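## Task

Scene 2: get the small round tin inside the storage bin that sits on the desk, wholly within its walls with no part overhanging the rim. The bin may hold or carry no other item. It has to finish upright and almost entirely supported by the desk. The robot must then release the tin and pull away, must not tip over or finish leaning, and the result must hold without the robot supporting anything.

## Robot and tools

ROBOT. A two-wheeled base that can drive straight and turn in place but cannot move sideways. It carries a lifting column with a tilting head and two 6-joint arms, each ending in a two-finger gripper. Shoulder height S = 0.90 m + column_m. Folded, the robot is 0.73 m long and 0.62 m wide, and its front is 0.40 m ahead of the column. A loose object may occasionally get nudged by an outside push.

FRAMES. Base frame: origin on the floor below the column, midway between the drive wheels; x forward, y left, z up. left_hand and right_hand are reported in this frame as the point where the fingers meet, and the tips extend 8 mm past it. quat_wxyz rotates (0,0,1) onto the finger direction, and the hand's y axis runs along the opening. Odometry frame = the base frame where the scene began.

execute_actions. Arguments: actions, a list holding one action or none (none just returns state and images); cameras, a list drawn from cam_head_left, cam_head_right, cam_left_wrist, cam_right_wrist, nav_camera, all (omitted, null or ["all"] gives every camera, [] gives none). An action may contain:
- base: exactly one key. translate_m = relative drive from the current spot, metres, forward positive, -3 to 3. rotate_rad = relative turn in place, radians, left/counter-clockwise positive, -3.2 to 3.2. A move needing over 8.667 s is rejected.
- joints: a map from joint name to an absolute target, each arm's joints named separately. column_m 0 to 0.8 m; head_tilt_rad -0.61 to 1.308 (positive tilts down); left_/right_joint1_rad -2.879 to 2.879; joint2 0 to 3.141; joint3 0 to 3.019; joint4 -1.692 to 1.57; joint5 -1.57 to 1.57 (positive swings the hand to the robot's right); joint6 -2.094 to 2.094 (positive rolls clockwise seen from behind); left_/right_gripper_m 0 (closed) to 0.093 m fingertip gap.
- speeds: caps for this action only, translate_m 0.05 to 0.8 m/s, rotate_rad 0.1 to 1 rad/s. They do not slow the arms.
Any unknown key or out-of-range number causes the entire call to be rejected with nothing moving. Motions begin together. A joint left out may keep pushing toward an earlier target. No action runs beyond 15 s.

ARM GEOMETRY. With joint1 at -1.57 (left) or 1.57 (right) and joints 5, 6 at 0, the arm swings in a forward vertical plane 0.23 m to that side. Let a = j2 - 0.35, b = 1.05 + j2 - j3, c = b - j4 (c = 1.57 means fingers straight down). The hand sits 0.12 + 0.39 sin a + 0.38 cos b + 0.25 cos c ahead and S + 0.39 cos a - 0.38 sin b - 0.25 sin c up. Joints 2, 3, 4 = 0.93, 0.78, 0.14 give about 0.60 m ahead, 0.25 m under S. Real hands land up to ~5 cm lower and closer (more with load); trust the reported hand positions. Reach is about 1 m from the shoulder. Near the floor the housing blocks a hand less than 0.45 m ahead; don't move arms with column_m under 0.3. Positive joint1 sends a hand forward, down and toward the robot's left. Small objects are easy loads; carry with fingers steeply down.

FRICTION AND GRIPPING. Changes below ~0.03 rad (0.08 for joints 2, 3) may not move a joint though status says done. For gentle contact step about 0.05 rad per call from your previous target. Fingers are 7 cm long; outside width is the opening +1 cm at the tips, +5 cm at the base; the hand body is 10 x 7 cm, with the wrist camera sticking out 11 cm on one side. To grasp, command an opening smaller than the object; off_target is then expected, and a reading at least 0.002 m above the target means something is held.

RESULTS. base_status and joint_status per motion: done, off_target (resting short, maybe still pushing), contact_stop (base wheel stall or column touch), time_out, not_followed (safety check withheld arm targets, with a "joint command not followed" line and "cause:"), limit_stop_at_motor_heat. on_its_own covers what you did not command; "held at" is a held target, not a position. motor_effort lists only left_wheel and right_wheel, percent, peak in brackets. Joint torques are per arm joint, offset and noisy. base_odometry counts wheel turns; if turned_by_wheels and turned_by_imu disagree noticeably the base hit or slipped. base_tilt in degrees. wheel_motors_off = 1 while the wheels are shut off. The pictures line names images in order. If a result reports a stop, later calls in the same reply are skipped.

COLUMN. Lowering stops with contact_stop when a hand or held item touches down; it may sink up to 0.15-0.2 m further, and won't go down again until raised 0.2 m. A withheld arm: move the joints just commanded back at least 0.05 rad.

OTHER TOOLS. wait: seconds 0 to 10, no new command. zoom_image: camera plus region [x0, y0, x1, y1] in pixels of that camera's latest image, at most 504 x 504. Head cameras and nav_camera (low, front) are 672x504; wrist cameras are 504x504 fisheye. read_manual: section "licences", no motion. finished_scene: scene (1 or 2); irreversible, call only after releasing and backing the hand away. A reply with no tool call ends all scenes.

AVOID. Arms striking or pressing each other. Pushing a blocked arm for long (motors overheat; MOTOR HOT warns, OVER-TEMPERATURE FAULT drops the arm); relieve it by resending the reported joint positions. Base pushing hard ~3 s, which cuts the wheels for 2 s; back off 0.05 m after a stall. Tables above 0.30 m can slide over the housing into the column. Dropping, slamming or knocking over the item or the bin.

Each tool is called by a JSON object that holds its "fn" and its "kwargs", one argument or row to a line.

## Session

{"fn": "execute_actions", "kwargs": {
  "actions": []
}}

Scene clock: 0.00 s.
Joint torques (N m, as the arm reports them, + toward a larger angle): no reading
base_odometry: x=+0.000 y=+0.000 heading=+0.000 (m, m, rad; odometry frame)
turned_by_wheels: +0.000 (rad since the last result)
turned_by_imu: +0.000 (rad since the last result)
base_tilt: forward=-0.2 right=+0.4 (deg)
base_status: not commanded
joint_positions: column_m=+0.557 head_tilt_rad=+0.865 left_joint1_rad=-1.553 left_joint2_rad=+0.902 left_joint3_rad=+0.374 left_joint4_rad=-0.997 left_joint5_rad=+0.014 left_joint6_rad=-0.029 left_gripper_m=+0.095 right_joint1_rad=+1.556 right_joint2_rad=+0.879 right_joint3_rad=+0.422 right_joint4_rad=-0.918 right_joint5_rad=+0.010 right_joint6_rad=-0.053 right_gripper_m=+0.095
joint_status: not commanded
wheel_motors_off: 0
motor_effort: left_wheel=+7 right_wheel=+0 (%)
left_hand: x=+0.1185 y=+0.2254 z=+1.2714 quat_wxyz=(+0.480, +0.023, -0.877, -0.006) (m; base frame)
right_hand: x=+0.1599 y=-0.2305 z=+1.2475 quat_wxyz=(+0.413, +0.020, -0.911, -0.002) (m; base frame)
pictures: cam_head_left, cam_head_right, cam_left_wrist, cam_right_wrist, nav_camera
camera_calibration (this result's frames):
cam_head_left: T_world_to_cam=[[0.0883161, -0.992312, -0.086702, 0.152996], [-0.70949, -0.0015713, -0.704714, 1.11638], [0.69916, 0.123752, -0.704174, 0.976337], [0, 0, 0, 1]] pos_world=[0.0959347, 0.0327507, 1.48751]
cam_head_right: T_world_to_cam=[[0.0825263, -0.99299, -0.0846185, 0.0783738], [-0.719715, -0.000651839, -0.69427, 1.10615], [0.689348, 0.118197, -0.714723, 0.990563], [0, 0, 0, 1]] pos_world=[0.106802, -0.0385358, 1.48258]
cam_left_wrist: T_world_to_cam=[[0.0352708, -0.999181, -0.0198466, 0.243469], [0.0592982, -0.0177316, 0.998083, -1.26711], [-0.997617, -0.03638, 0.0586242, 0.173716], [0, 0, 0, 1]] pos_world=[0.239852, 0.227121, 1.25933]
cam_right_wrist: T_world_to_cam=[[0.0407258, -0.999169, -0.00142688, -0.235065], [-0.0903987, -0.00510683, 0.995893, -1.22592], [-0.995073, -0.0404295, -0.0905316, 0.387159], [0, 0, 0, 1]] pos_world=[0.284003, -0.225478, 1.2556]
Images, in order (width x height): cam_head_left 672x504, cam_head_right 672x504, cam_left_wrist 504x504, cam_right_wrist 504x504, nav_camera 672x504.

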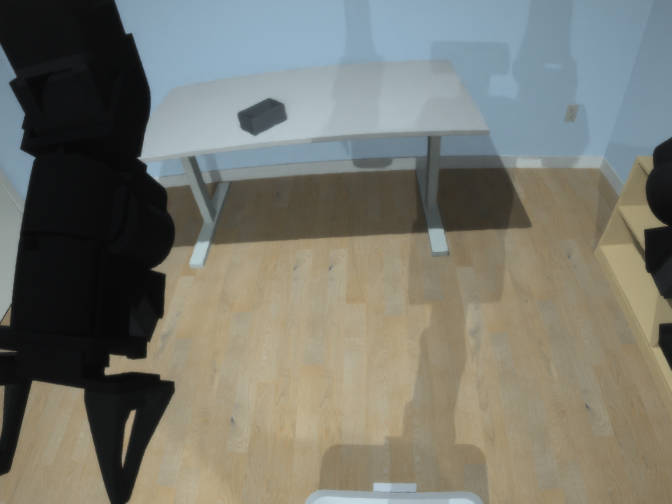

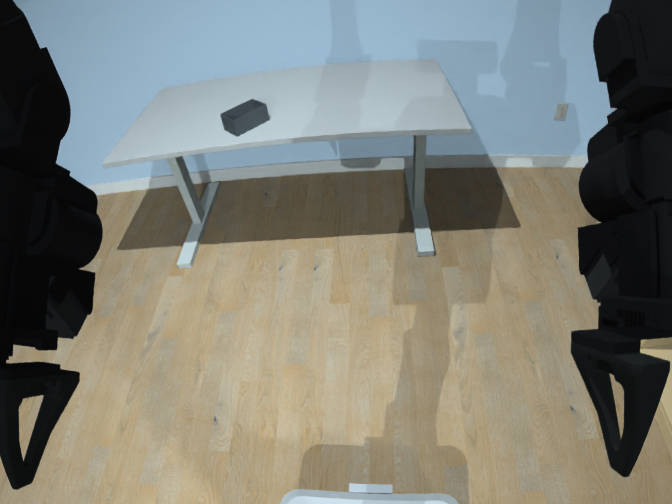

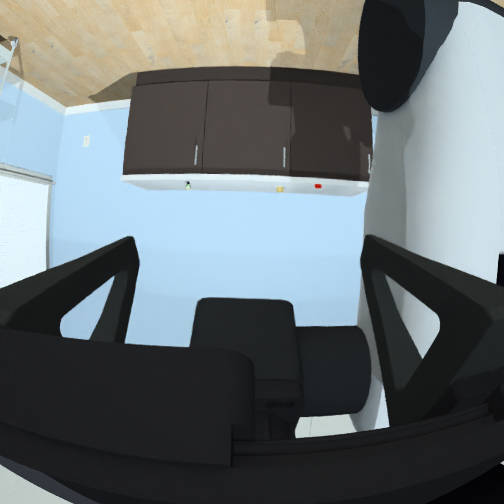

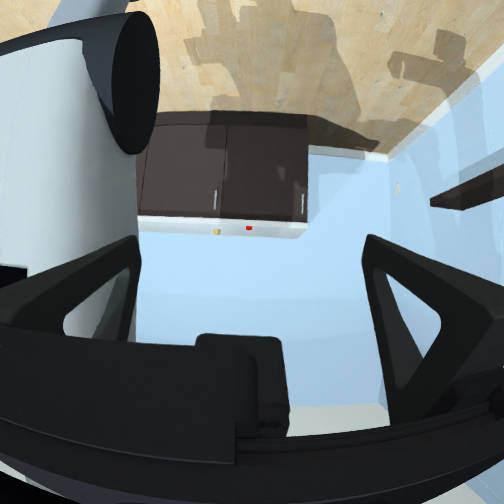

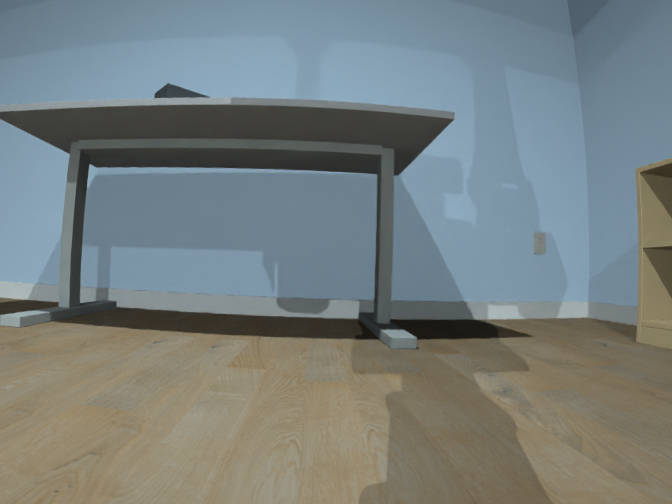

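{"fn": "zoom_image", "kwargs": {
  "camera": "cam_head_left",
  "region": [210, 80, 320, 150]
}}

{"fn": "execute_actions", "kwargs": {
  "actions": [
    {"base":{"rotate_rad":3.18},"joints":{"head_tilt_rad":0.5}}
  ],
  "cameras": ["cam_head_left","cam_head_right"]
}}

Region (210, 80, 320, 150) of cam_head_left's 672x504 image, scaled by 4.582, with more detail than that image has; it fills the top 321 rows of this view, and the rest is white.

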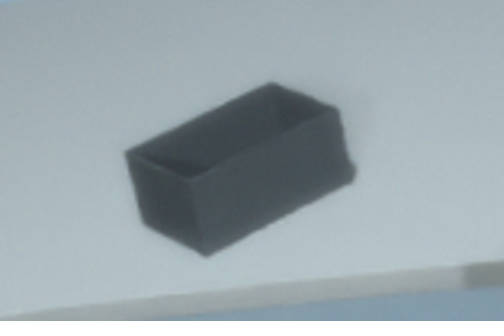

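Scene clock: 8.67 s.
Joint torques (N m, as the arm reports them, + toward a larger angle): left_arm=[-0.19 -7.6  -1.17 -1.31 -0.08 -0.05] | right_arm=[-0.16 -7.3  -0.89 -0.95 -0.13  0.21]
base_odometry: x=+0.000 y=+0.000 heading=-3.105 (m, m, rad; odometry frame)
turned_by_wheels: +3.178 (rad since the last result)
turned_by_imu: +3.138 (rad since the last result)
base_tilt: forward=-0.2 right=+0.5 (deg)
base_status: done
joint_positions: column_m=+0.557 head_tilt_rad=+0.518 left_joint1_rad=-1.553 left_joint2_rad=+0.902 left_joint3_rad=+0.374 left_joint4_rad=-0.997 left_joint5_rad=+0.014 left_joint6_rad=-0.029 left_gripper_m=+0.095 right_joint1_rad=+1.556 right_joint2_rad=+0.879 right_joint3_rad=+0.422 right_joint4_rad=-0.918 right_joint5_rad=+0.010 right_joint6_rad=-0.053 right_gripper_m=+0.095
joint_status: all done
wheel_motors_off: 0
motor_effort: left_wheel=-6(57) right_wheel=+7(42) (%)
left_hand: x=+0.1185 y=+0.2254 z=+1.2714 quat_wxyz=(+0.480, +0.023, -0.877, -0.006) (m; base frame)
right_hand: x=+0.1599 y=-0.2305 z=+1.2475 quat_wxyz=(+0.413, +0.020, -0.911, -0.002) (m; base frame)
pictures: cam_head_left, cam_head_right
camera_calibration (this result's frames):
cam_head_left: T_world_to_cam=[[0.112505, -0.992312, -0.0515708, 0.0975842], [-0.428113, -0.0015713, -0.903724, 1.40936], [0.896695, 0.123752, -0.424998, 0.535732], [0, 0, 0, 1]] pos_world=[0.111998, 0.0327507, 1.50639]
cam_head_right: T_world_to_cam=[[0.106352, -0.99299, -0.0515766, 0.0262035], [-0.441277, -0.000651839, -0.897371, 1.40558], [0.891047, 0.118197, -0.438253, 0.553923], [0, 0, 0, 1]] pos_world=[0.123894, -0.0385358, 1.50544]
Images, in order (width x height): cam_head_left 672x504, cam_head_right 672x504.

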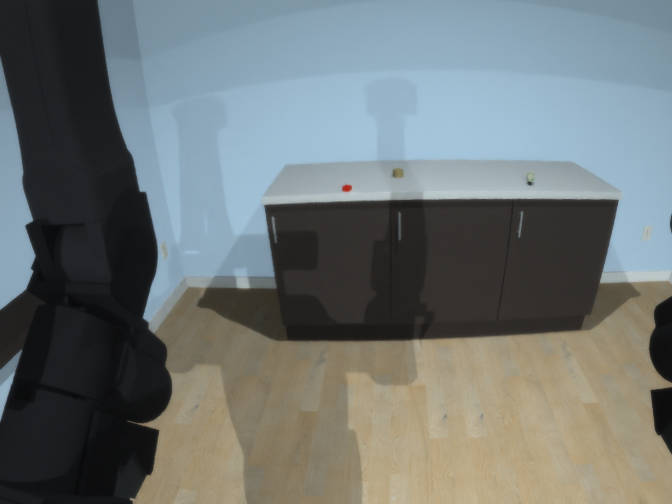

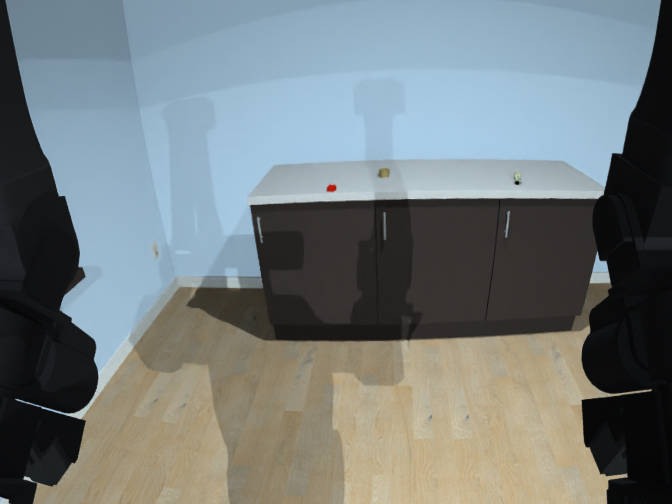

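{"fn": "execute_actions", "kwargs": {
  "actions": [
    {"base":{"rotate_rad":0.07},"joints":{"column_m":0.7,"right_joint2_rad":1.4,"right_joint3_rad":1.67,"right_joint4_rad":-0.8,"right_joint5_rad":0,"right_joint6_rad":0}}
  ],
  "cameras": []
}}

{"fn": "execute_actions", "kwargs": {
  "actions": [
    {"base":{"translate_m":1.2},"joints":{"head_tilt_rad":0.75}}
  ],
  "cameras": ["cam_head_left","cam_head_right"]
}}

Scene clock: 16.10 s.
Joint torques (N m, as the arm reports them, + toward a larger angle): left_arm=[-0.18 -7.74 -1.12 -1.28 -0.08 -0.05] | right_arm=[ -0.17 -21.02   7.58   0.38  -0.24   0.3 ]
base_odometry: x=+0.000 y=+0.000 heading=-3.036 (m, m, rad; odometry frame)
turned_by_wheels: +0.068 (rad since the last result)
turned_by_imu: +0.067 (rad since the last result)
base_tilt: forward=-0.2 right=+0.5 (deg)
base_status: done
joint_positions: column_m=+0.700 head_tilt_rad=+0.518 left_joint1_rad=-1.553 left_joint2_rad=+0.902 left_joint3_rad=+0.374 left_joint4_rad=-0.997 left_joint5_rad=+0.014 left_joint6_rad=-0.029 left_gripper_m=+0.095 right_joint1_rad=+1.556 right_joint2_rad=+1.393 right_joint3_rad=+1.646 right_joint4_rad=-0.800 right_joint5_rad=+0.003 right_joint6_rad=-0.011 right_gripper_m=+0.095
joint_status: all done
wheel_motors_off: 0
motor_effort: left_wheel=-11(32) right_wheel=+10(35) (%)
left_hand: x=+0.1185 y=+0.2254 z=+1.4145 quat_wxyz=(+0.480, +0.023, -0.877, -0.006) (m; base frame)
right_hand: x=+0.7186 y=-0.2349 z=+1.2761 quat_wxyz=(+0.012, +0.002, -1.000, +0.008) (m; base frame)
pictures: none
No camera images: the call's "cameras" was empty. Leave "cameras" out to get every camera's image.

Scene clock: 19.87 s.
Joint torques (N m, as the arm reports them, + toward a larger angle): left_arm=[-0.36 -7.74 -1.43 -1.36 -0.07 -0.04] | right_arm=[ -0.17 -21.02   7.6    0.42  -0.24   0.3 ]
base_odometry: x=-1.193 y=-0.126 heading=-3.037 (m, m, rad; odometry frame)
turned_by_wheels: +0.000 (rad since the last result)
turned_by_imu: -0.003 (rad since the last result)
base_tilt: forward=-0.1 right=+0.5 (deg)
base_status: done
joint_positions: column_m=+0.700 head_tilt_rad=+0.753 left_joint1_rad=-1.553 left_joint2_rad=+0.902 left_joint3_rad=+0.376 left_joint4_rad=-0.997 left_joint5_rad=+0.014 left_joint6_rad=-0.029 left_gripper_m=+0.095 right_joint1_rad=+1.556 right_joint2_rad=+1.393 right_joint3_rad=+1.646 right_joint4_rad=-0.800 right_joint5_rad=+0.003 right_joint6_rad=-0.011 right_gripper_m=+0.095
joint_status: all done
wheel_motors_off: 0
motor_effort: left_wheel=+0(56) right_wheel=+0(64) (%)
left_hand: x=+0.1195 y=+0.2254 z=+1.4141 quat_wxyz=(+0.479, +0.023, -0.878, -0.006) (m; base frame)
right_hand: x=+0.7186 y=-0.2349 z=+1.2761 quat_wxyz=(+0.012, +0.002, -1.000, +0.008) (m; base frame)
pictures: cam_head_left, cam_head_right
camera_calibration (this result's frames):
cam_head_left: T_world_to_cam=[[0.0974478, -0.992312, -0.0762947, 0.147396], [-0.626335, -0.0015713, -0.779553, 1.3392], [0.773439, 0.123752, -0.621673, 0.934263], [0, 0, 0, 1]] pos_world=[0.10183, 0.0327507, 1.63603]
cam_head_right: T_world_to_cam=[[0.0914615, -0.99299, -0.074871, 0.073598], [-0.637663, -0.000651839, -0.770316, 1.32957], [0.764867, 0.118197, -0.633252, 0.951673], [0, 0, 0, 1]] pos_world=[0.11318, -0.0385358, 1.63234]
Images, in order (width x height): cam_head_left 672x504, cam_head_right 672x504.

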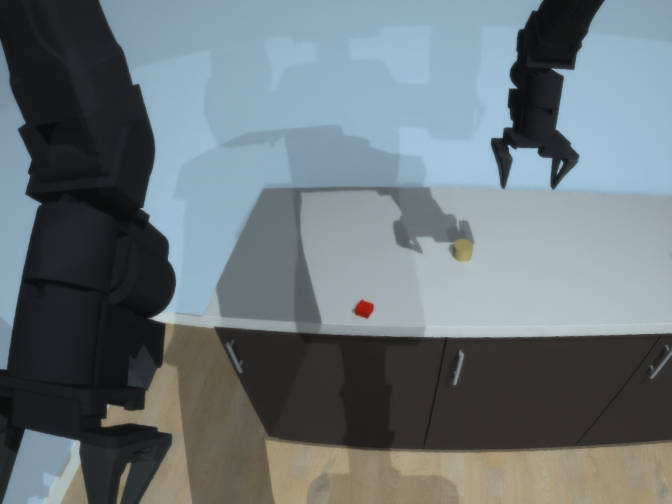

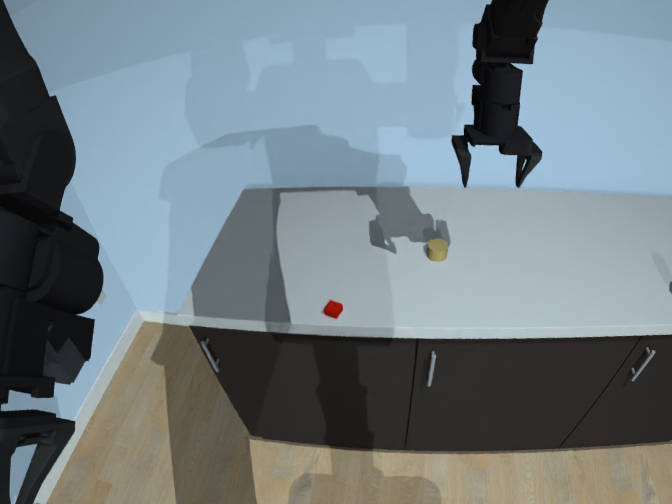

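{"fn": "execute_actions", "kwargs": {
  "actions": [
    {"base":{"translate_m":0.33},"joints":{"column_m":0.5,"head_tilt_rad":0.95}}
  ],
  "cameras": ["cam_head_left","cam_right_wrist"]
}}

Scene clock: 28.43 s.
Joint torques (N m, as the arm reports them, + toward a larger angle): left_arm=[ 0.1  -7.17 -1.38 -1.34 -0.05 -0.06] | right_arm=[ -0.14 -20.87   7.64   0.39  -0.24   0.3 ]
base_odometry: x=-1.522 y=-0.161 heading=-3.037 (m, m, rad; odometry frame)
turned_by_wheels: -0.001 (rad since the last result)
turned_by_imu: -0.002 (rad since the last result)
base_tilt: forward=-0.2 right=+0.6 (deg)
base_status: done
joint_positions: column_m=+0.500 head_tilt_rad=+0.951 left_joint1_rad=-1.553 left_joint2_rad=+0.901 left_joint3_rad=+0.377 left_joint4_rad=-0.997 left_joint5_rad=+0.014 left_joint6_rad=-0.029 left_gripper_m=+0.095 right_joint1_rad=+1.556 right_joint2_rad=+1.393 right_joint3_rad=+1.646 right_joint4_rad=-0.800 right_joint5_rad=+0.003 right_joint6_rad=-0.011 right_gripper_m=+0.095
joint_status: all done
wheel_motors_off: 0
motor_effort: left_wheel=-1(38) right_wheel=+1(37) (%)
left_hand: x=+0.1199 y=+0.2254 z=+1.2142 quat_wxyz=(+0.478, +0.023, -0.878, -0.006) (m; base frame)
right_hand: x=+0.7186 y=-0.2349 z=+1.0762 quat_wxyz=(+0.012, +0.002, -1.000, +0.008) (m; base frame)
pictures: cam_head_left, cam_right_wrist
camera_calibration (this result's frames):
cam_head_left: T_world_to_cam=[[0.0805198, -0.992312, -0.0939869, 0.159287], [-0.767553, -0.0015713, -0.640983, 0.98455], [0.635907, 0.123752, -0.761779, 1.02511], [0, 0, 0, 1]] pos_world=[0.0909962, 0.0327507, 1.42696]
cam_right_wrist: T_world_to_cam=[[-0.00645963, -0.999444, 0.0327005, -0.265346], [-0.793895, 0.025009, 0.60754, -0.0742867], [-0.60802, -0.0220363, -0.793616, 1.41028], [0, 0, 0, 1]] pos_world=[0.796789, -0.232263, 1.17303]
Images, in order (width x height): cam_head_left 672x504, cam_right_wrist 504x504.

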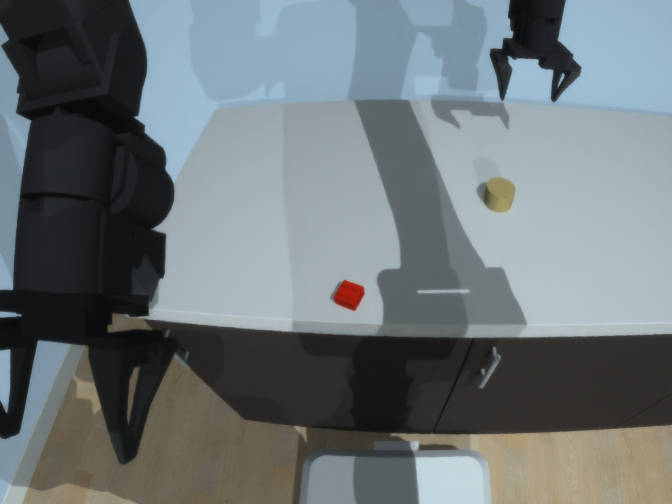

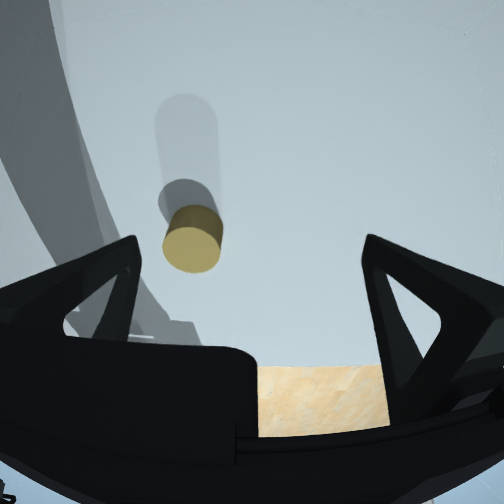

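{"fn": "execute_actions", "kwargs": {
  "actions": [
    {"base":{"rotate_rad":0.08}}
  ],
  "cameras": []
}}

{"fn": "execute_actions", "kwargs": {
  "actions": [
    {"base":{"translate_m":-0.075},"joints":{"column_m":0.43}}
  ],
  "cameras": ["cam_head_left","cam_right_wrist"]
}}

Scene clock: 38.97 s.
Joint torques (N m, as the arm reports them, + toward a larger angle): left_arm=[-0.24 -7.07 -1.25 -1.34 -0.09 -0.01] | right_arm=[ -0.18 -20.87   7.61   0.36  -0.2    0.3 ]
base_odometry: x=-1.522 y=-0.161 heading=-2.959 (m, m, rad; odometry frame)
turned_by_wheels: +0.078 (rad since the last result)
turned_by_imu: +0.076 (rad since the last result)
base_tilt: forward=-0.1 right=+0.6 (deg)
base_status: done
joint_positions: column_m=+0.500 head_tilt_rad=+0.951 left_joint1_rad=-1.553 left_joint2_rad=+0.901 left_joint3_rad=+0.377 left_joint4_rad=-0.997 left_joint5_rad=+0.014 left_joint6_rad=-0.029 left_gripper_m=+0.095 right_joint1_rad=+1.556 right_joint2_rad=+1.393 right_joint3_rad=+1.646 right_joint4_rad=-0.800 right_joint5_rad=+0.002 right_joint6_rad=-0.011 right_gripper_m=+0.095
joint_status: not commanded
wheel_motors_off: 0
motor_effort: left_wheel=+0(61) right_wheel=+1(58) (%)
left_hand: x=+0.1199 y=+0.2254 z=+1.2142 quat_wxyz=(+0.478, +0.023, -0.878, -0.006) (m; base frame)
right_hand: x=+0.7186 y=-0.2345 z=+1.0762 quat_wxyz=(+0.012, +0.002, -1.000, +0.007) (m; base frame)
pictures: none
No camera images: the call's "cameras" was empty. Leave "cameras" out to get every camera's image.

Scene clock: 40.47 s.
Joint torques (N m, as the arm reports them, + toward a larger angle): left_arm=[ 0.08 -7.67 -1.04 -1.28 -0.07 -0.04] | right_arm=[ -0.16 -20.93   7.64   0.4   -0.2    0.3 ]
base_odometry: x=-1.448 y=-0.147 heading=-2.959 (m, m, rad; odometry frame)
turned_by_wheels: +0.000 (rad since the last result)
turned_by_imu: +0.000 (rad since the last result)
base_tilt: forward=-0.2 right=+0.6 (deg)
base_status: done
joint_positions: column_m=+0.430 head_tilt_rad=+0.951 left_joint1_rad=-1.553 left_joint2_rad=+0.901 left_joint3_rad=+0.372 left_joint4_rad=-0.997 left_joint5_rad=+0.014 left_joint6_rad=-0.029 left_gripper_m=+0.095 right_joint1_rad=+1.556 right_joint2_rad=+1.393 right_joint3_rad=+1.646 right_joint4_rad=-0.800 right_joint5_rad=+0.002 right_joint6_rad=-0.011 right_gripper_m=+0.095
joint_status: all done
wheel_motors_off: 0
motor_effort: left_wheel=-6(84) right_wheel=-2(28) (%)
left_hand: x=+0.1174 y=+0.2254 z=+1.1452 quat_wxyz=(+0.480, +0.023, -0.877, -0.006) (m; base frame)
right_hand: x=+0.7186 y=-0.2345 z=+1.0062 quat_wxyz=(+0.012, +0.002, -1.000, +0.007) (m; base frame)
pictures: cam_head_left, cam_right_wrist
camera_calibration (this result's frames):
cam_head_left: T_world_to_cam=[[0.0804678, -0.992312, -0.0940314, 0.152773], [-0.767908, -0.0015713, -0.640559, 0.939098], [0.635486, 0.123752, -0.76213, 0.9723], [0, 0, 0, 1]] pos_world=[0.0909635, 0.0327507, 1.35693]
cam_right_wrist: T_world_to_cam=[[-0.00629696, -0.999492, 0.0312268, -0.261276], [-0.793905, 0.0239838, 0.607569, -0.0320258], [-0.60801, -0.0209652, -0.793653, 1.35501], [0, 0, 0, 1]] pos_world=[0.796791, -0.231967, 1.10303]
Images, in order (width x height): cam_head_left 672x504, cam_right_wrist 504x504.

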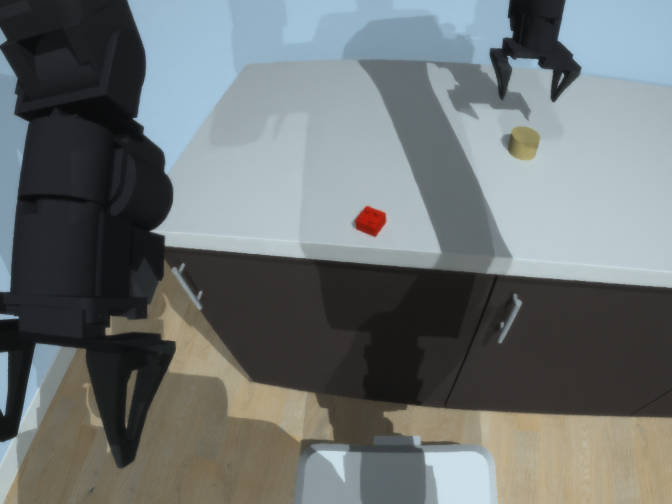

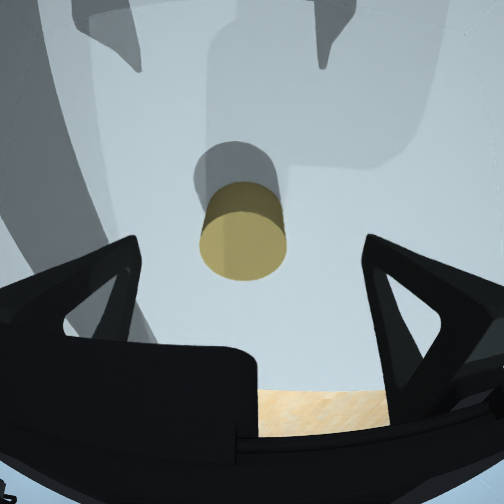

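{"fn": "execute_actions", "kwargs": {
  "actions": [
    {"base":{"translate_m":-0.033}}
  ],
  "cameras": []
}}

{"fn": "execute_actions", "kwargs": {
  "actions": [
    {"joints":{"column_m":0.375}}
  ],
  "cameras": ["cam_head_right","cam_right_wrist"]
}}

Scene clock: 46.80 s.
Joint torques (N m, as the arm reports them, + toward a larger angle): left_arm=[ 0.04 -7.19 -0.84 -1.36 -0.08 -0.04] | right_arm=[  0.03 -20.7    7.62   0.41  -0.19   0.3 ]
base_odometry: x=-1.416 y=-0.141 heading=-2.958 (m, m, rad; odometry frame)
turned_by_wheels: +0.001 (rad since the last result)
turned_by_imu: +0.001 (rad since the last result)
base_tilt: forward=-0.2 right=+0.5 (deg)
base_status: done
joint_positions: column_m=+0.430 head_tilt_rad=+0.952 left_joint1_rad=-1.553 left_joint2_rad=+0.901 left_joint3_rad=+0.371 left_joint4_rad=-0.997 left_joint5_rad=+0.014 left_joint6_rad=-0.029 left_gripper_m=+0.095 right_joint1_rad=+1.556 right_joint2_rad=+1.393 right_joint3_rad=+1.646 right_joint4_rad=-0.801 right_joint5_rad=+0.002 right_joint6_rad=-0.011 right_gripper_m=+0.095
joint_status: not commanded
wheel_motors_off: 0
motor_effort: left_wheel=+0(48) right_wheel=-1(57) (%)
left_hand: x=+0.1170 y=+0.2253 z=+1.1453 quat_wxyz=(+0.481, +0.023, -0.877, -0.006) (m; base frame)
right_hand: x=+0.7185 y=-0.2345 z=+1.0062 quat_wxyz=(+0.012, +0.002, -1.000, +0.007) (m; base frame)
pictures: none
No camera images: the call's "cameras" was empty. Leave "cameras" out to get every camera's image.

Scene clock: 48.10 s.
Joint torques (N m, as the arm reports them, + toward a larger angle): left_arm=[-0.35 -7.58 -0.96 -1.31 -0.07 -0.05] | right_arm=[ -0.29 -21.05   7.66   0.37  -0.2    0.3 ]
base_odometry: x=-1.416 y=-0.141 heading=-2.958 (m, m, rad; odometry frame)
turned_by_wheels: +0.000 (rad since the last result)
turned_by_imu: +0.000 (rad since the last result)
base_tilt: forward=-0.2 right=+0.5 (deg)
base_status: not commanded
joint_positions: column_m=+0.375 head_tilt_rad=+0.952 left_joint1_rad=-1.553 left_joint2_rad=+0.901 left_joint3_rad=+0.371 left_joint4_rad=-0.997 left_joint5_rad=+0.014 left_joint6_rad=-0.029 left_gripper_m=+0.095 right_joint1_rad=+1.556 right_joint2_rad=+1.393 right_joint3_rad=+1.646 right_joint4_rad=-0.801 right_joint5_rad=+0.002 right_joint6_rad=-0.011 right_gripper_m=+0.095
joint_status: all done
wheel_motors_off: 0
motor_effort: left_wheel=-2(2) right_wheel=-3(2) (%)
left_hand: x=+0.1170 y=+0.2253 z=+1.0903 quat_wxyz=(+0.481, +0.023, -0.877, -0.006) (m; base frame)
right_hand: x=+0.7185 y=-0.2345 z=+0.9512 quat_wxyz=(+0.012, +0.002, -1.000, +0.007) (m; base frame)
pictures: cam_head_right, cam_right_wrist
camera_calibration (this result's frames):
cam_head_right: T_world_to_cam=[[0.0748626, -0.99299, -0.0914684, 0.0726958], [-0.777311, -0.000651839, -0.629116, 0.894129], [0.624647, 0.118197, -0.771911, 0.941692], [0, 0, 0, 1]] pos_world=[0.10135, -0.0385358, 1.29606]
cam_right_wrist: T_world_to_cam=[[-0.00628979, -0.999493, 0.0312264, -0.259563], [-0.793673, 0.0239859, 0.607872, 0.00086344], [-0.608313, -0.0209602, -0.793421, 1.3113], [0, 0, 0, 1]] pos_world=[0.796734, -0.231967, 1.04799]
Images, in order (width x height): cam_head_right 672x504, cam_right_wrist 504x504.

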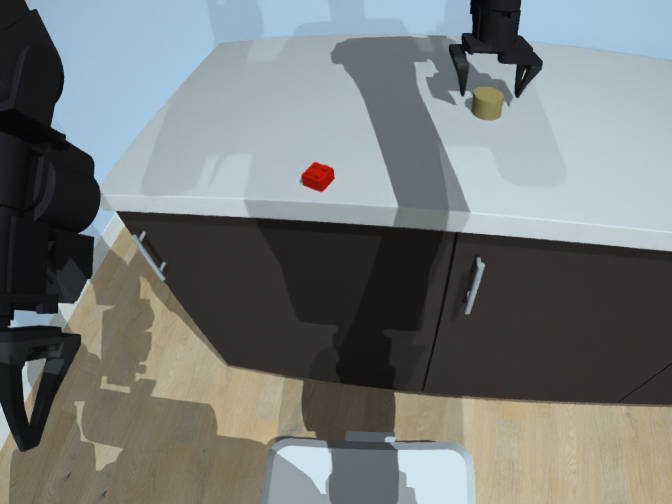

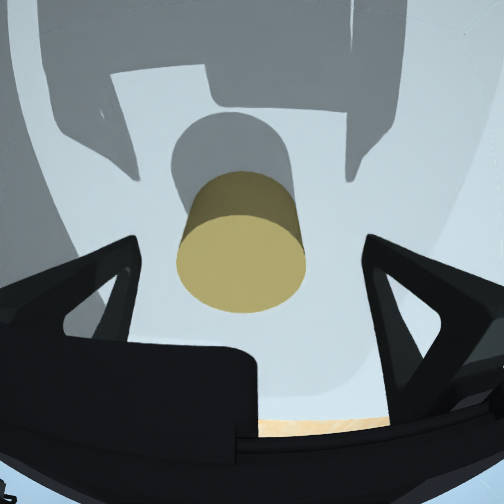

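{"fn": "execute_actions", "kwargs": {
  "actions": [
    {"joints":{"column_m":0.35}}
  ],
  "cameras": ["cam_head_right","cam_right_wrist"]
}}

{"fn": "execute_actions", "kwargs": {
  "actions": [
    {"joints":{"right_gripper_m":0.0}}
  ],
  "cameras": ["cam_head_right","cam_right_wrist"]
}}

Scene clock: 56.10 s.
Joint torques (N m, as the arm reports them, + toward a larger angle): left_arm=[-0.23 -7.09 -0.99 -1.22 -0.07 -0.06] | right_arm=[ -0.14 -20.86   7.66   0.4   -0.2    0.3 ]
base_odometry: x=-1.416 y=-0.141 heading=-2.958 (m, m, rad; odometry frame)
turned_by_wheels: +0.000 (rad since the last result)
turned_by_imu: +0.000 (rad since the last result)
base_tilt: forward=-0.2 right=+0.6 (deg)
base_status: not commanded
joint_positions: column_m=+0.350 head_tilt_rad=+0.952 left_joint1_rad=-1.553 left_joint2_rad=+0.901 left_joint3_rad=+0.371 left_joint4_rad=-0.997 left_joint5_rad=+0.014 left_joint6_rad=-0.029 left_gripper_m=+0.095 right_joint1_rad=+1.556 right_joint2_rad=+1.393 right_joint3_rad=+1.646 right_joint4_rad=-0.801 right_joint5_rad=+0.002 right_joint6_rad=-0.011 right_gripper_m=+0.095
joint_status: all done
wheel_motors_off: 0
motor_effort: left_wheel=-3(4) right_wheel=-3(2) (%)
left_hand: x=+0.1170 y=+0.2253 z=+1.0653 quat_wxyz=(+0.481, +0.023, -0.877, -0.006) (m; base frame)
right_hand: x=+0.7185 y=-0.2345 z=+0.9262 quat_wxyz=(+0.012, +0.002, -1.000, +0.007) (m; base frame)
pictures: cam_head_right, cam_right_wrist
camera_calibration (this result's frames):
cam_head_right: T_world_to_cam=[[0.0748626, -0.99299, -0.0914684, 0.0704065], [-0.777311, -0.000651839, -0.629117, 0.878384], [0.624647, 0.118197, -0.771911, 0.922372], [0, 0, 0, 1]] pos_world=[0.10135, -0.0385358, 1.27104]
cam_right_wrist: T_world_to_cam=[[-0.00628979, -0.999493, 0.0312264, -0.258782], [-0.793673, 0.0239859, 0.607872, 0.016077], [-0.608313, -0.0209602, -0.793421, 1.29144], [0, 0, 0, 1]] pos_world=[0.796734, -0.231967, 1.02297]
Images, in order (width x height): cam_head_right 672x504, cam_right_wrist 504x504.

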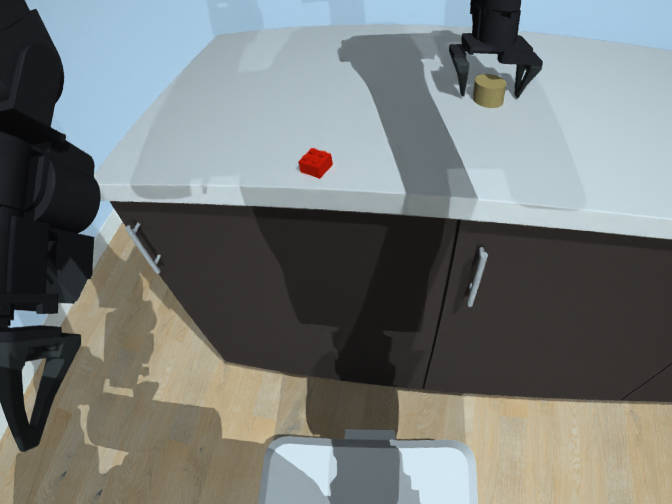

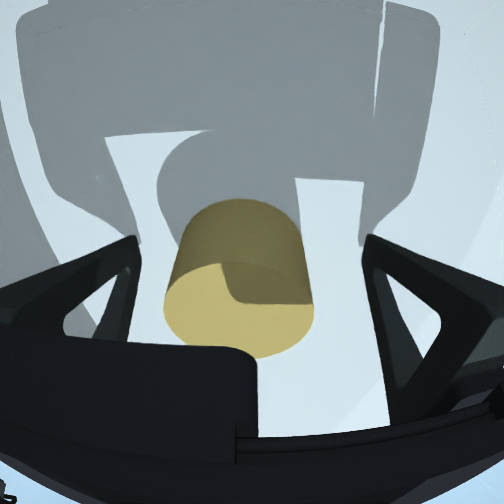

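Scene clock: 56.83 s.
Joint torques (N m, as the arm reports them, + toward a larger angle): left_arm=[-0.09 -7.47 -0.85 -1.32 -0.1  -0.04] | right_arm=[ -0.18 -20.81   7.63   0.41  -0.19   0.3 ]
base_odometry: x=-1.416 y=-0.141 heading=-2.958 (m, m, rad; odometry frame)
turned_by_wheels: +0.000 (rad since the last result)
turned_by_imu: +0.000 (rad since the last result)
base_tilt: forward=-0.1 right=+0.6 (deg)
base_status: not commanded
joint_positions: column_m=+0.350 head_tilt_rad=+0.952 left_joint1_rad=-1.553 left_joint2_rad=+0.901 left_joint3_rad=+0.371 left_joint4_rad=-0.997 left_joint5_rad=+0.014 left_joint6_rad=-0.029 left_gripper_m=+0.095 right_joint1_rad=+1.556 right_joint2_rad=+1.393 right_joint3_rad=+1.646 right_joint4_rad=-0.801 right_joint5_rad=+0.002 right_joint6_rad=-0.011 right_gripper_m=+0.051
joint_status: right_gripper_m off_target (ended at +0.051, target +0.000)
wheel_motors_off: 0
motor_effort: left_wheel=-2(2) right_wheel=-3(3) (%)
left_hand: x=+0.1170 y=+0.2253 z=+1.0653 quat_wxyz=(+0.481, +0.023, -0.877, -0.006) (m; base frame)
right_hand: x=+0.7185 y=-0.2344 z=+0.9262 quat_wxyz=(+0.012, +0.002, -1.000, +0.007) (m; base frame)
pictures: cam_head_right, cam_right_wrist
camera_calibration (this result's frames):
cam_head_right: T_world_to_cam=[[0.0748626, -0.99299, -0.0914684, 0.0704066], [-0.777311, -0.000651839, -0.629116, 0.878384], [0.624647, 0.118197, -0.771911, 0.922373], [0, 0, 0, 1]] pos_world=[0.10135, -0.0385358, 1.27104]
cam_right_wrist: T_world_to_cam=[[-0.00629925, -0.999504, 0.0308453, -0.258359], [-0.793674, 0.0237615, 0.607879, 0.0160185], [-0.608311, -0.0206519, -0.79343, 1.29152], [0, 0, 0, 1]] pos_world=[0.796734, -0.231939, 1.02297]
Images, in order (width x height): cam_head_right 672x504, cam_right_wrist 504x504.

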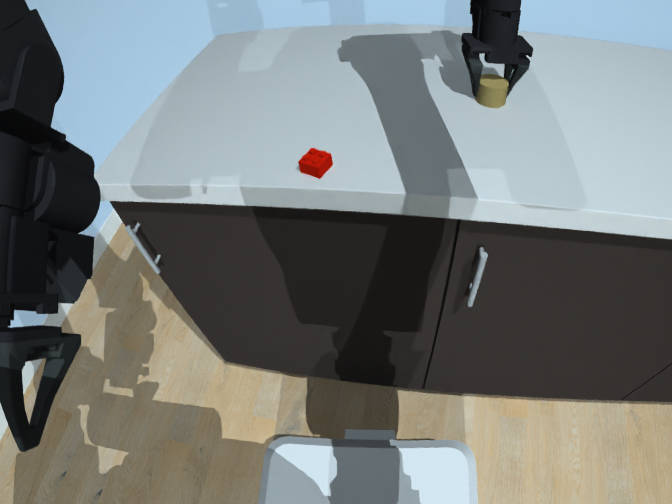

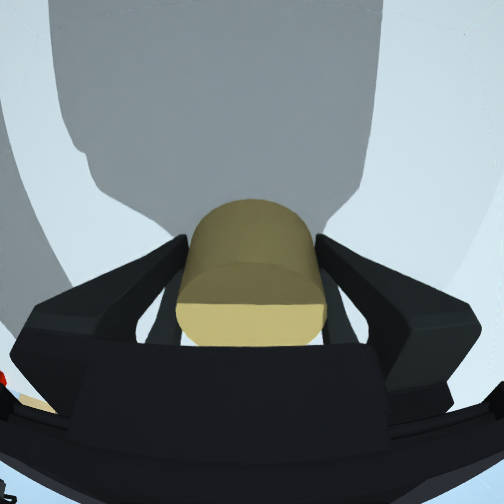

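{"fn": "execute_actions", "kwargs": {
  "actions": [
    {"joints":{"column_m":0.5,"head_tilt_rad":0.6}}
  ],
  "cameras": []
}}

{"fn": "execute_actions", "kwargs": {
  "actions": [
    {"base":{"translate_m":-0.35}}
  ],
  "cameras": []
}}

{"fn": "execute_actions", "kwargs": {
  "actions": [
    {"base":{"rotate_rad":-2.98}}
  ],
  "cameras": []
}}

{"fn": "execute_actions", "kwargs": {
  "actions": [
    {"base":{"translate_m":1.3}}
  ],
  "cameras": ["cam_head_left","cam_head_right"]
}}

Scene clock: 68.90 s.
Joint torques (N m, as the arm reports them, + toward a larger angle): left_arm=[ 0.2  -7.42 -0.8  -1.37 -0.08 -0.06] | right_arm=[ -0.17 -21.1    7.59   0.4   -0.19   0.3 ]
base_odometry: x=-1.416 y=-0.141 heading=-2.958 (m, m, rad; odometry frame)
turned_by_wheels: +0.000 (rad since the last result)
turned_by_imu: +0.000 (rad since the last result)
base_tilt: forward=-0.1 right=+0.5 (deg)
base_status: not commanded
joint_positions: column_m=+0.500 head_tilt_rad=+0.617 left_joint1_rad=-1.553 left_joint2_rad=+0.901 left_joint3_rad=+0.371 left_joint4_rad=-0.997 left_joint5_rad=+0.014 left_joint6_rad=-0.029 left_gripper_m=+0.095 right_joint1_rad=+1.556 right_joint2_rad=+1.393 right_joint3_rad=+1.646 right_joint4_rad=-0.801 right_joint5_rad=+0.002 right_joint6_rad=-0.011 right_gripper_m=+0.051
joint_status: all done
wheel_motors_off: 0
motor_effort: left_wheel=-4(3) right_wheel=-3(3) (%)
left_hand: x=+0.1170 y=+0.2253 z=+1.2152 quat_wxyz=(+0.481, +0.023, -0.877, -0.006) (m; base frame)
right_hand: x=+0.7185 y=-0.2344 z=+1.0761 quat_wxyz=(+0.012, +0.002, -1.000, +0.007) (m; base frame)
pictures: none
No camera images: the call's "cameras" was empty. Leave "cameras" out to get every camera's image.

Scene clock: 71.07 s.
Joint torques (N m, as the arm reports them, + toward a larger angle): left_arm=[ 0.07 -7.36 -0.73 -1.32 -0.05 -0.04] | right_arm=[ -0.12 -20.88   7.64   0.43  -0.19   0.3 ]
base_odometry: x=-1.072 y=-0.077 heading=-2.958 (m, m, rad; odometry frame)
turned_by_wheels: +0.000 (rad since the last result)
turned_by_imu: +0.001 (rad since the last result)
base_tilt: forward=-0.1 right=+0.5 (deg)
base_status: done
joint_positions: column_m=+0.500 head_tilt_rad=+0.617 left_joint1_rad=-1.553 left_joint2_rad=+0.900 left_joint3_rad=+0.370 left_joint4_rad=-0.997 left_joint5_rad=+0.014 left_joint6_rad=-0.029 left_gripper_m=+0.095 right_joint1_rad=+1.556 right_joint2_rad=+1.393 right_joint3_rad=+1.646 right_joint4_rad=-0.801 right_joint5_rad=+0.002 right_joint6_rad=-0.011 right_gripper_m=+0.051
joint_status: not commanded
wheel_motors_off: 0
motor_effort: left_wheel=+0(37) right_wheel=+0(55) (%)
left_hand: x=+0.1167 y=+0.2253 z=+1.2154 quat_wxyz=(+0.481, +0.023, -0.877, -0.006) (m; base frame)
right_hand: x=+0.7183 y=-0.2344 z=+1.0761 quat_wxyz=(+0.013, +0.002, -1.000, +0.007) (m; base frame)
pictures: none
No camera images: the call's "cameras" was empty. Leave "cameras" out to get every camera's image.

Scene clock: 75.63 s.
Joint torques (N m, as the arm reports them, + toward a larger angle): left_arm=[-0.01 -7.5  -0.71 -1.45 -0.06 -0.05] | right_arm=[ -0.1  -21.01   7.62   0.44  -0.19   0.3 ]
base_odometry: x=-1.072 y=-0.077 heading=+0.346 (m, m, rad; odometry frame)
turned_by_wheels: -2.979 (rad since the last result)
turned_by_imu: -2.942 (rad since the last result)
base_tilt: forward=-0.1 right=+0.5 (deg)
base_status: done
joint_positions: column_m=+0.500 head_tilt_rad=+0.617 left_joint1_rad=-1.553 left_joint2_rad=+0.900 left_joint3_rad=+0.370 left_joint4_rad=-0.997 left_joint5_rad=+0.014 left_joint6_rad=-0.029 left_gripper_m=+0.095 right_joint1_rad=+1.557 right_joint2_rad=+1.393 right_joint3_rad=+1.646 right_joint4_rad=-0.801 right_joint5_rad=+0.002 right_joint6_rad=-0.011 right_gripper_m=+0.051
joint_status: not commanded
wheel_motors_off: 0
motor_effort: left_wheel=+8(63) right_wheel=-7(43) (%)
left_hand: x=+0.1167 y=+0.2253 z=+1.2154 quat_wxyz=(+0.481, +0.023, -0.877, -0.006) (m; base frame)
right_hand: x=+0.7183 y=-0.2342 z=+1.0761 quat_wxyz=(+0.013, +0.002, -1.000, +0.007) (m; base frame)
pictures: none
No camera images: the call's "cameras" was empty. Leave "cameras" out to get every camera's image.

Scene clock: 79.50 s.
Joint torques (N m, as the arm reports them, + toward a larger angle): left_arm=[-0.03 -7.58 -1.13 -1.37 -0.07 -0.07] | right_arm=[ -0.2  -20.9    7.6    0.38  -0.19   0.3 ]
base_odometry: x=+0.151 y=+0.364 heading=+0.346 (m, m, rad; odometry frame)
turned_by_wheels: +0.000 (rad since the last result)
turned_by_imu: -0.003 (rad since the last result)
base_tilt: forward=-0.3 right=+0.6 (deg)
base_status: done
joint_positions: column_m=+0.500 head_tilt_rad=+0.617 left_joint1_rad=-1.553 left_joint2_rad=+0.900 left_joint3_rad=+0.375 left_joint4_rad=-0.997 left_joint5_rad=+0.014 left_joint6_rad=-0.029 left_gripper_m=+0.095 right_joint1_rad=+1.557 right_joint2_rad=+1.393 right_joint3_rad=+1.646 right_joint4_rad=-0.801 right_joint5_rad=+0.002 right_joint6_rad=-0.011 right_gripper_m=+0.051
joint_status: not commanded
wheel_motors_off: 0
motor_effort: left_wheel=-1(64) right_wheel=+1(54) (%)
left_hand: x=+0.1190 y=+0.2254 z=+1.2144 quat_wxyz=(+0.479, +0.023, -0.878, -0.006) (m; base frame)
right_hand: x=+0.7184 y=-0.2342 z=+1.0761 quat_wxyz=(+0.013, +0.002, -1.000, +0.007) (m; base frame)
pictures: cam_head_left, cam_head_right
camera_calibration (this result's frames):
cam_head_left: T_world_to_cam=[[0.106891, -0.992312, -0.0623808, 0.110992], [-0.51488, -0.0015713, -0.857261, 1.2932], [0.850572, 0.123752, -0.51109, 0.641765], [0, 0, 0, 1]] pos_world=[0.108112, 0.0327507, 1.44353]
cam_head_right: T_world_to_cam=[[0.100767, -0.99299, -0.0617818, 0.0387102], [-0.527356, -0.000651839, -0.849644, 1.28788], [0.843648, 0.118197, -0.523724, 0.658344], [0, 0, 0, 1]] pos_world=[0.119857, -0.0385358, 1.44142]
Images, in order (width x height): cam_head_left 672x504, cam_head_right 672x504.

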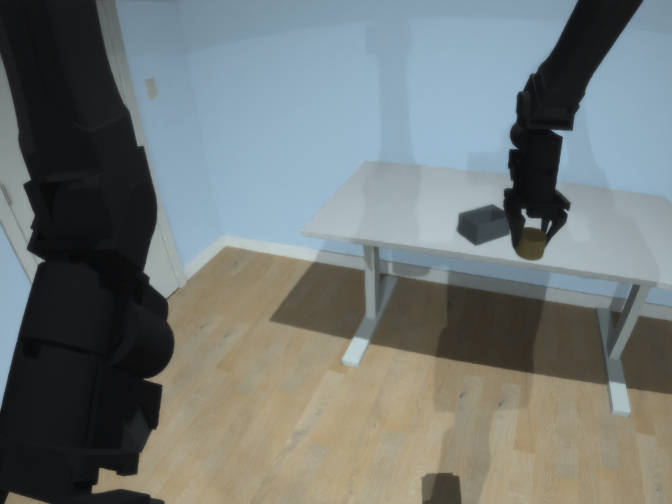

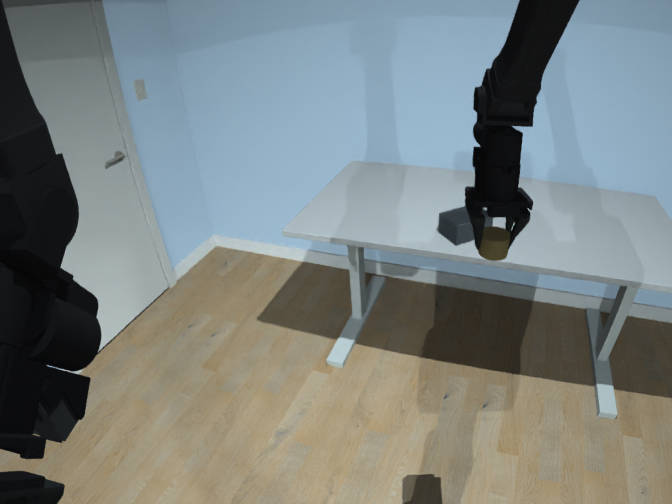

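{"fn": "execute_actions", "kwargs": {
  "actions": [
    {"base":{"rotate_rad":-0.07},"joints":{"head_tilt_rad":0.85}}
  ],
  "cameras": []
}}

{"fn": "execute_actions", "kwargs": {
  "actions": [
    {"base":{"translate_m":0.55}}
  ],
  "cameras": ["cam_head_left","cam_right_wrist"]
}}

Scene clock: 87.23 s.
Joint torques (N m, as the arm reports them, + toward a larger angle): left_arm=[-0.25 -7.34 -1.06 -1.35 -0.08 -0.03] | right_arm=[ -0.32 -20.89   7.65   0.43  -0.19   0.3 ]
base_odometry: x=+0.151 y=+0.364 heading=+0.279 (m, m, rad; odometry frame)
turned_by_wheels: -0.068 (rad since the last result)
turned_by_imu: -0.066 (rad since the last result)
base_tilt: forward=-0.2 right=+0.5 (deg)
base_status: done
joint_positions: column_m=+0.500 head_tilt_rad=+0.851 left_joint1_rad=-1.553 left_joint2_rad=+0.900 left_joint3_rad=+0.375 left_joint4_rad=-0.997 left_joint5_rad=+0.014 left_joint6_rad=-0.029 left_gripper_m=+0.095 right_joint1_rad=+1.556 right_joint2_rad=+1.393 right_joint3_rad=+1.646 right_joint4_rad=-0.801 right_joint5_rad=+0.002 right_joint6_rad=-0.011 right_gripper_m=+0.051
joint_status: all done
wheel_motors_off: 0
motor_effort: left_wheel=+1(57) right_wheel=+0(59) (%)
left_hand: x=+0.1190 y=+0.2254 z=+1.2144 quat_wxyz=(+0.479, +0.023, -0.878, -0.006) (m; base frame)
right_hand: x=+0.7184 y=-0.2348 z=+1.0761 quat_wxyz=(+0.013, +0.001, -1.000, +0.007) (m; base frame)
pictures: none
No camera images: the call's "cameras" was empty. Leave "cameras" out to get every camera's image.

Scene clock: 89.97 s.
Joint torques (N m, as the arm reports them, + toward a larger angle): left_arm=[-0.03 -6.98 -1.23 -1.26 -0.07 -0.06] | right_arm=[ -0.01 -20.99   7.7    0.39  -0.18   0.3 ]
base_odometry: x=+0.680 y=+0.515 heading=+0.279 (m, m, rad; odometry frame)
turned_by_wheels: +0.000 (rad since the last result)
turned_by_imu: -0.001 (rad since the last result)
base_tilt: forward=-0.1 right=+0.5 (deg)
base_status: done
joint_positions: column_m=+0.500 head_tilt_rad=+0.852 left_joint1_rad=-1.553 left_joint2_rad=+0.900 left_joint3_rad=+0.376 left_joint4_rad=-0.997 left_joint5_rad=+0.014 left_joint6_rad=-0.029 left_gripper_m=+0.095 right_joint1_rad=+1.556 right_joint2_rad=+1.393 right_joint3_rad=+1.646 right_joint4_rad=-0.801 right_joint5_rad=+0.002 right_joint6_rad=-0.011 right_gripper_m=+0.051
joint_status: not commanded
wheel_motors_off: 0
motor_effort: left_wheel=+1(38) right_wheel=+0(59) (%)
left_hand: x=+0.1195 y=+0.2254 z=+1.2143 quat_wxyz=(+0.478, +0.023, -0.878, -0.006) (m; base frame)
right_hand: x=+0.7184 y=-0.2348 z=+1.0761 quat_wxyz=(+0.013, +0.001, -1.000, +0.007) (m; base frame)
pictures: cam_head_left, cam_right_wrist
camera_calibration (this result's frames):
cam_head_left: T_world_to_cam=[[0.0894046, -0.992312, -0.0855791, 0.146337], [-0.700528, -0.0015713, -0.713623, 1.08905], [0.708002, 0.123752, -0.695283, 0.92259], [0, 0, 0, 1]] pos_world=[0.0966305, 0.0327507, 1.43116]
cam_right_wrist: T_world_to_cam=[[-0.00667351, -0.999481, 0.0315053, -0.263878], [-0.793433, 0.0244681, 0.608166, -0.0754886], [-0.608621, -0.0209388, -0.793185, 1.41029], [0, 0, 0, 1]] pos_world=[0.796675, -0.232364, 1.17284]
Images, in order (width x height): cam_head_left 672x504, cam_right_wrist 504x504.

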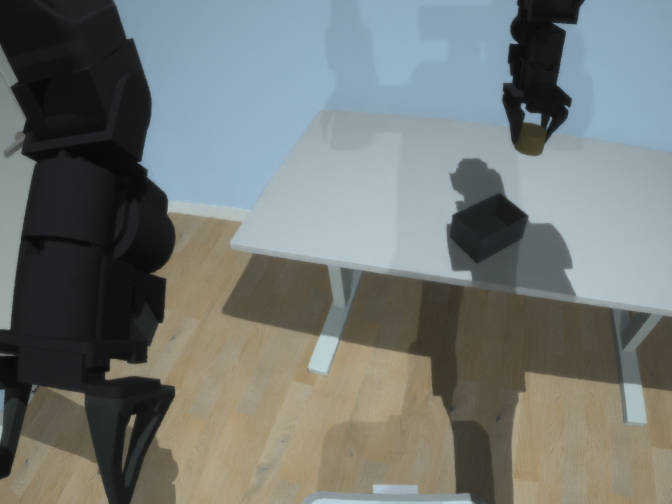

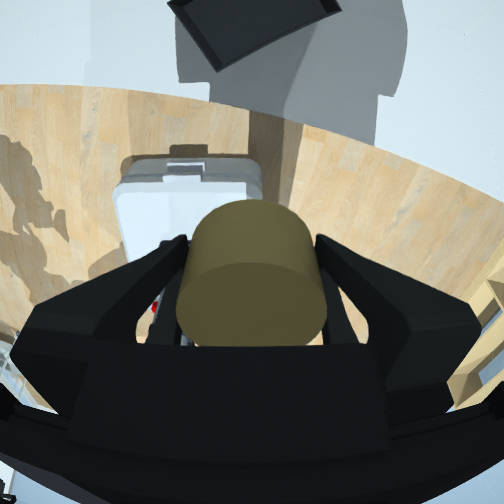

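{"fn": "execute_actions", "kwargs": {
  "actions": [
    {"base":{"translate_m":0.17},"joints":{"column_m":0.33}}
  ],
  "cameras": ["cam_head_left","cam_right_wrist"]
}}

Scene clock: 99.07 s.
Joint torques (N m, as the arm reports them, + toward a larger angle): left_arm=[-0.01 -7.11 -1.22 -1.38 -0.08 -0.03] | right_arm=[ -0.06 -20.93   7.65   0.4   -0.18   0.3 ]
base_odometry: x=+0.844 y=+0.562 heading=+0.279 (m, m, rad; odometry frame)
turned_by_wheels: +0.000 (rad since the last result)
turned_by_imu: +0.000 (rad since the last result)
base_tilt: forward=-0.2 right=+0.6 (deg)
base_status: done
joint_positions: column_m=+0.330 head_tilt_rad=+0.852 left_joint1_rad=-1.553 left_joint2_rad=+0.900 left_joint3_rad=+0.376 left_joint4_rad=-0.997 left_joint5_rad=+0.014 left_joint6_rad=-0.029 left_gripper_m=+0.095 right_joint1_rad=+1.556 right_joint2_rad=+1.393 right_joint3_rad=+1.646 right_joint4_rad=-0.801 right_joint5_rad=+0.002 right_joint6_rad=-0.011 right_gripper_m=+0.051
joint_status: all done
wheel_motors_off: 0
motor_effort: left_wheel=+0(33) right_wheel=+0(32) (%)
left_hand: x=+0.1196 y=+0.2254 z=+1.0444 quat_wxyz=(+0.478, +0.023, -0.878, -0.006) (m; base frame)
right_hand: x=+0.7184 y=-0.2348 z=+0.9062 quat_wxyz=(+0.013, +0.001, -1.000, +0.007) (m; base frame)
pictures: cam_head_left, cam_right_wrist
camera_calibration (this result's frames):
cam_head_left: T_world_to_cam=[[0.0893975, -0.992312, -0.0855865, 0.131808], [-0.700587, -0.0015713, -0.713565, 0.967741], [0.707944, 0.123752, -0.695342, 0.804552], [0, 0, 0, 1]] pos_world=[0.0966259, 0.0327507, 1.26127]
cam_right_wrist: T_world_to_cam=[[-0.00667351, -0.999481, 0.0315053, -0.258525], [-0.793433, 0.0244681, 0.608166, 0.0278301], [-0.608621, -0.0209388, -0.793185, 1.27554], [0, 0, 0, 1]] pos_world=[0.796675, -0.232364, 1.00296]
Images, in order (width x height): cam_head_left 672x504, cam_right_wrist 504x504.

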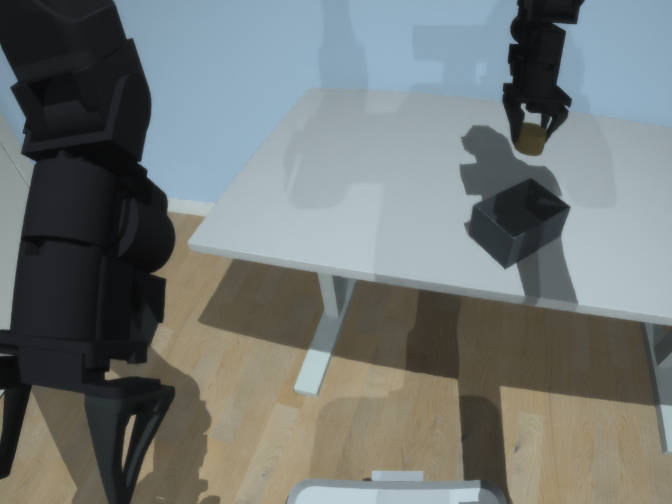

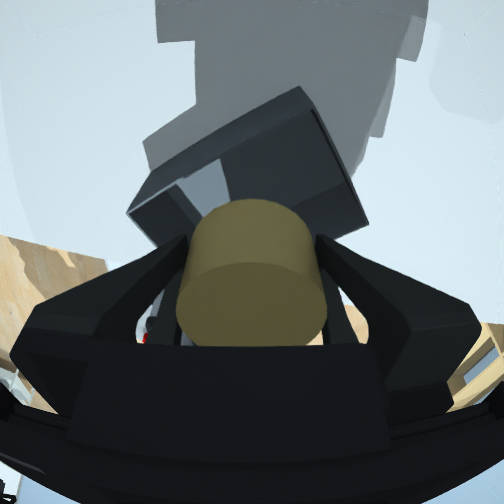

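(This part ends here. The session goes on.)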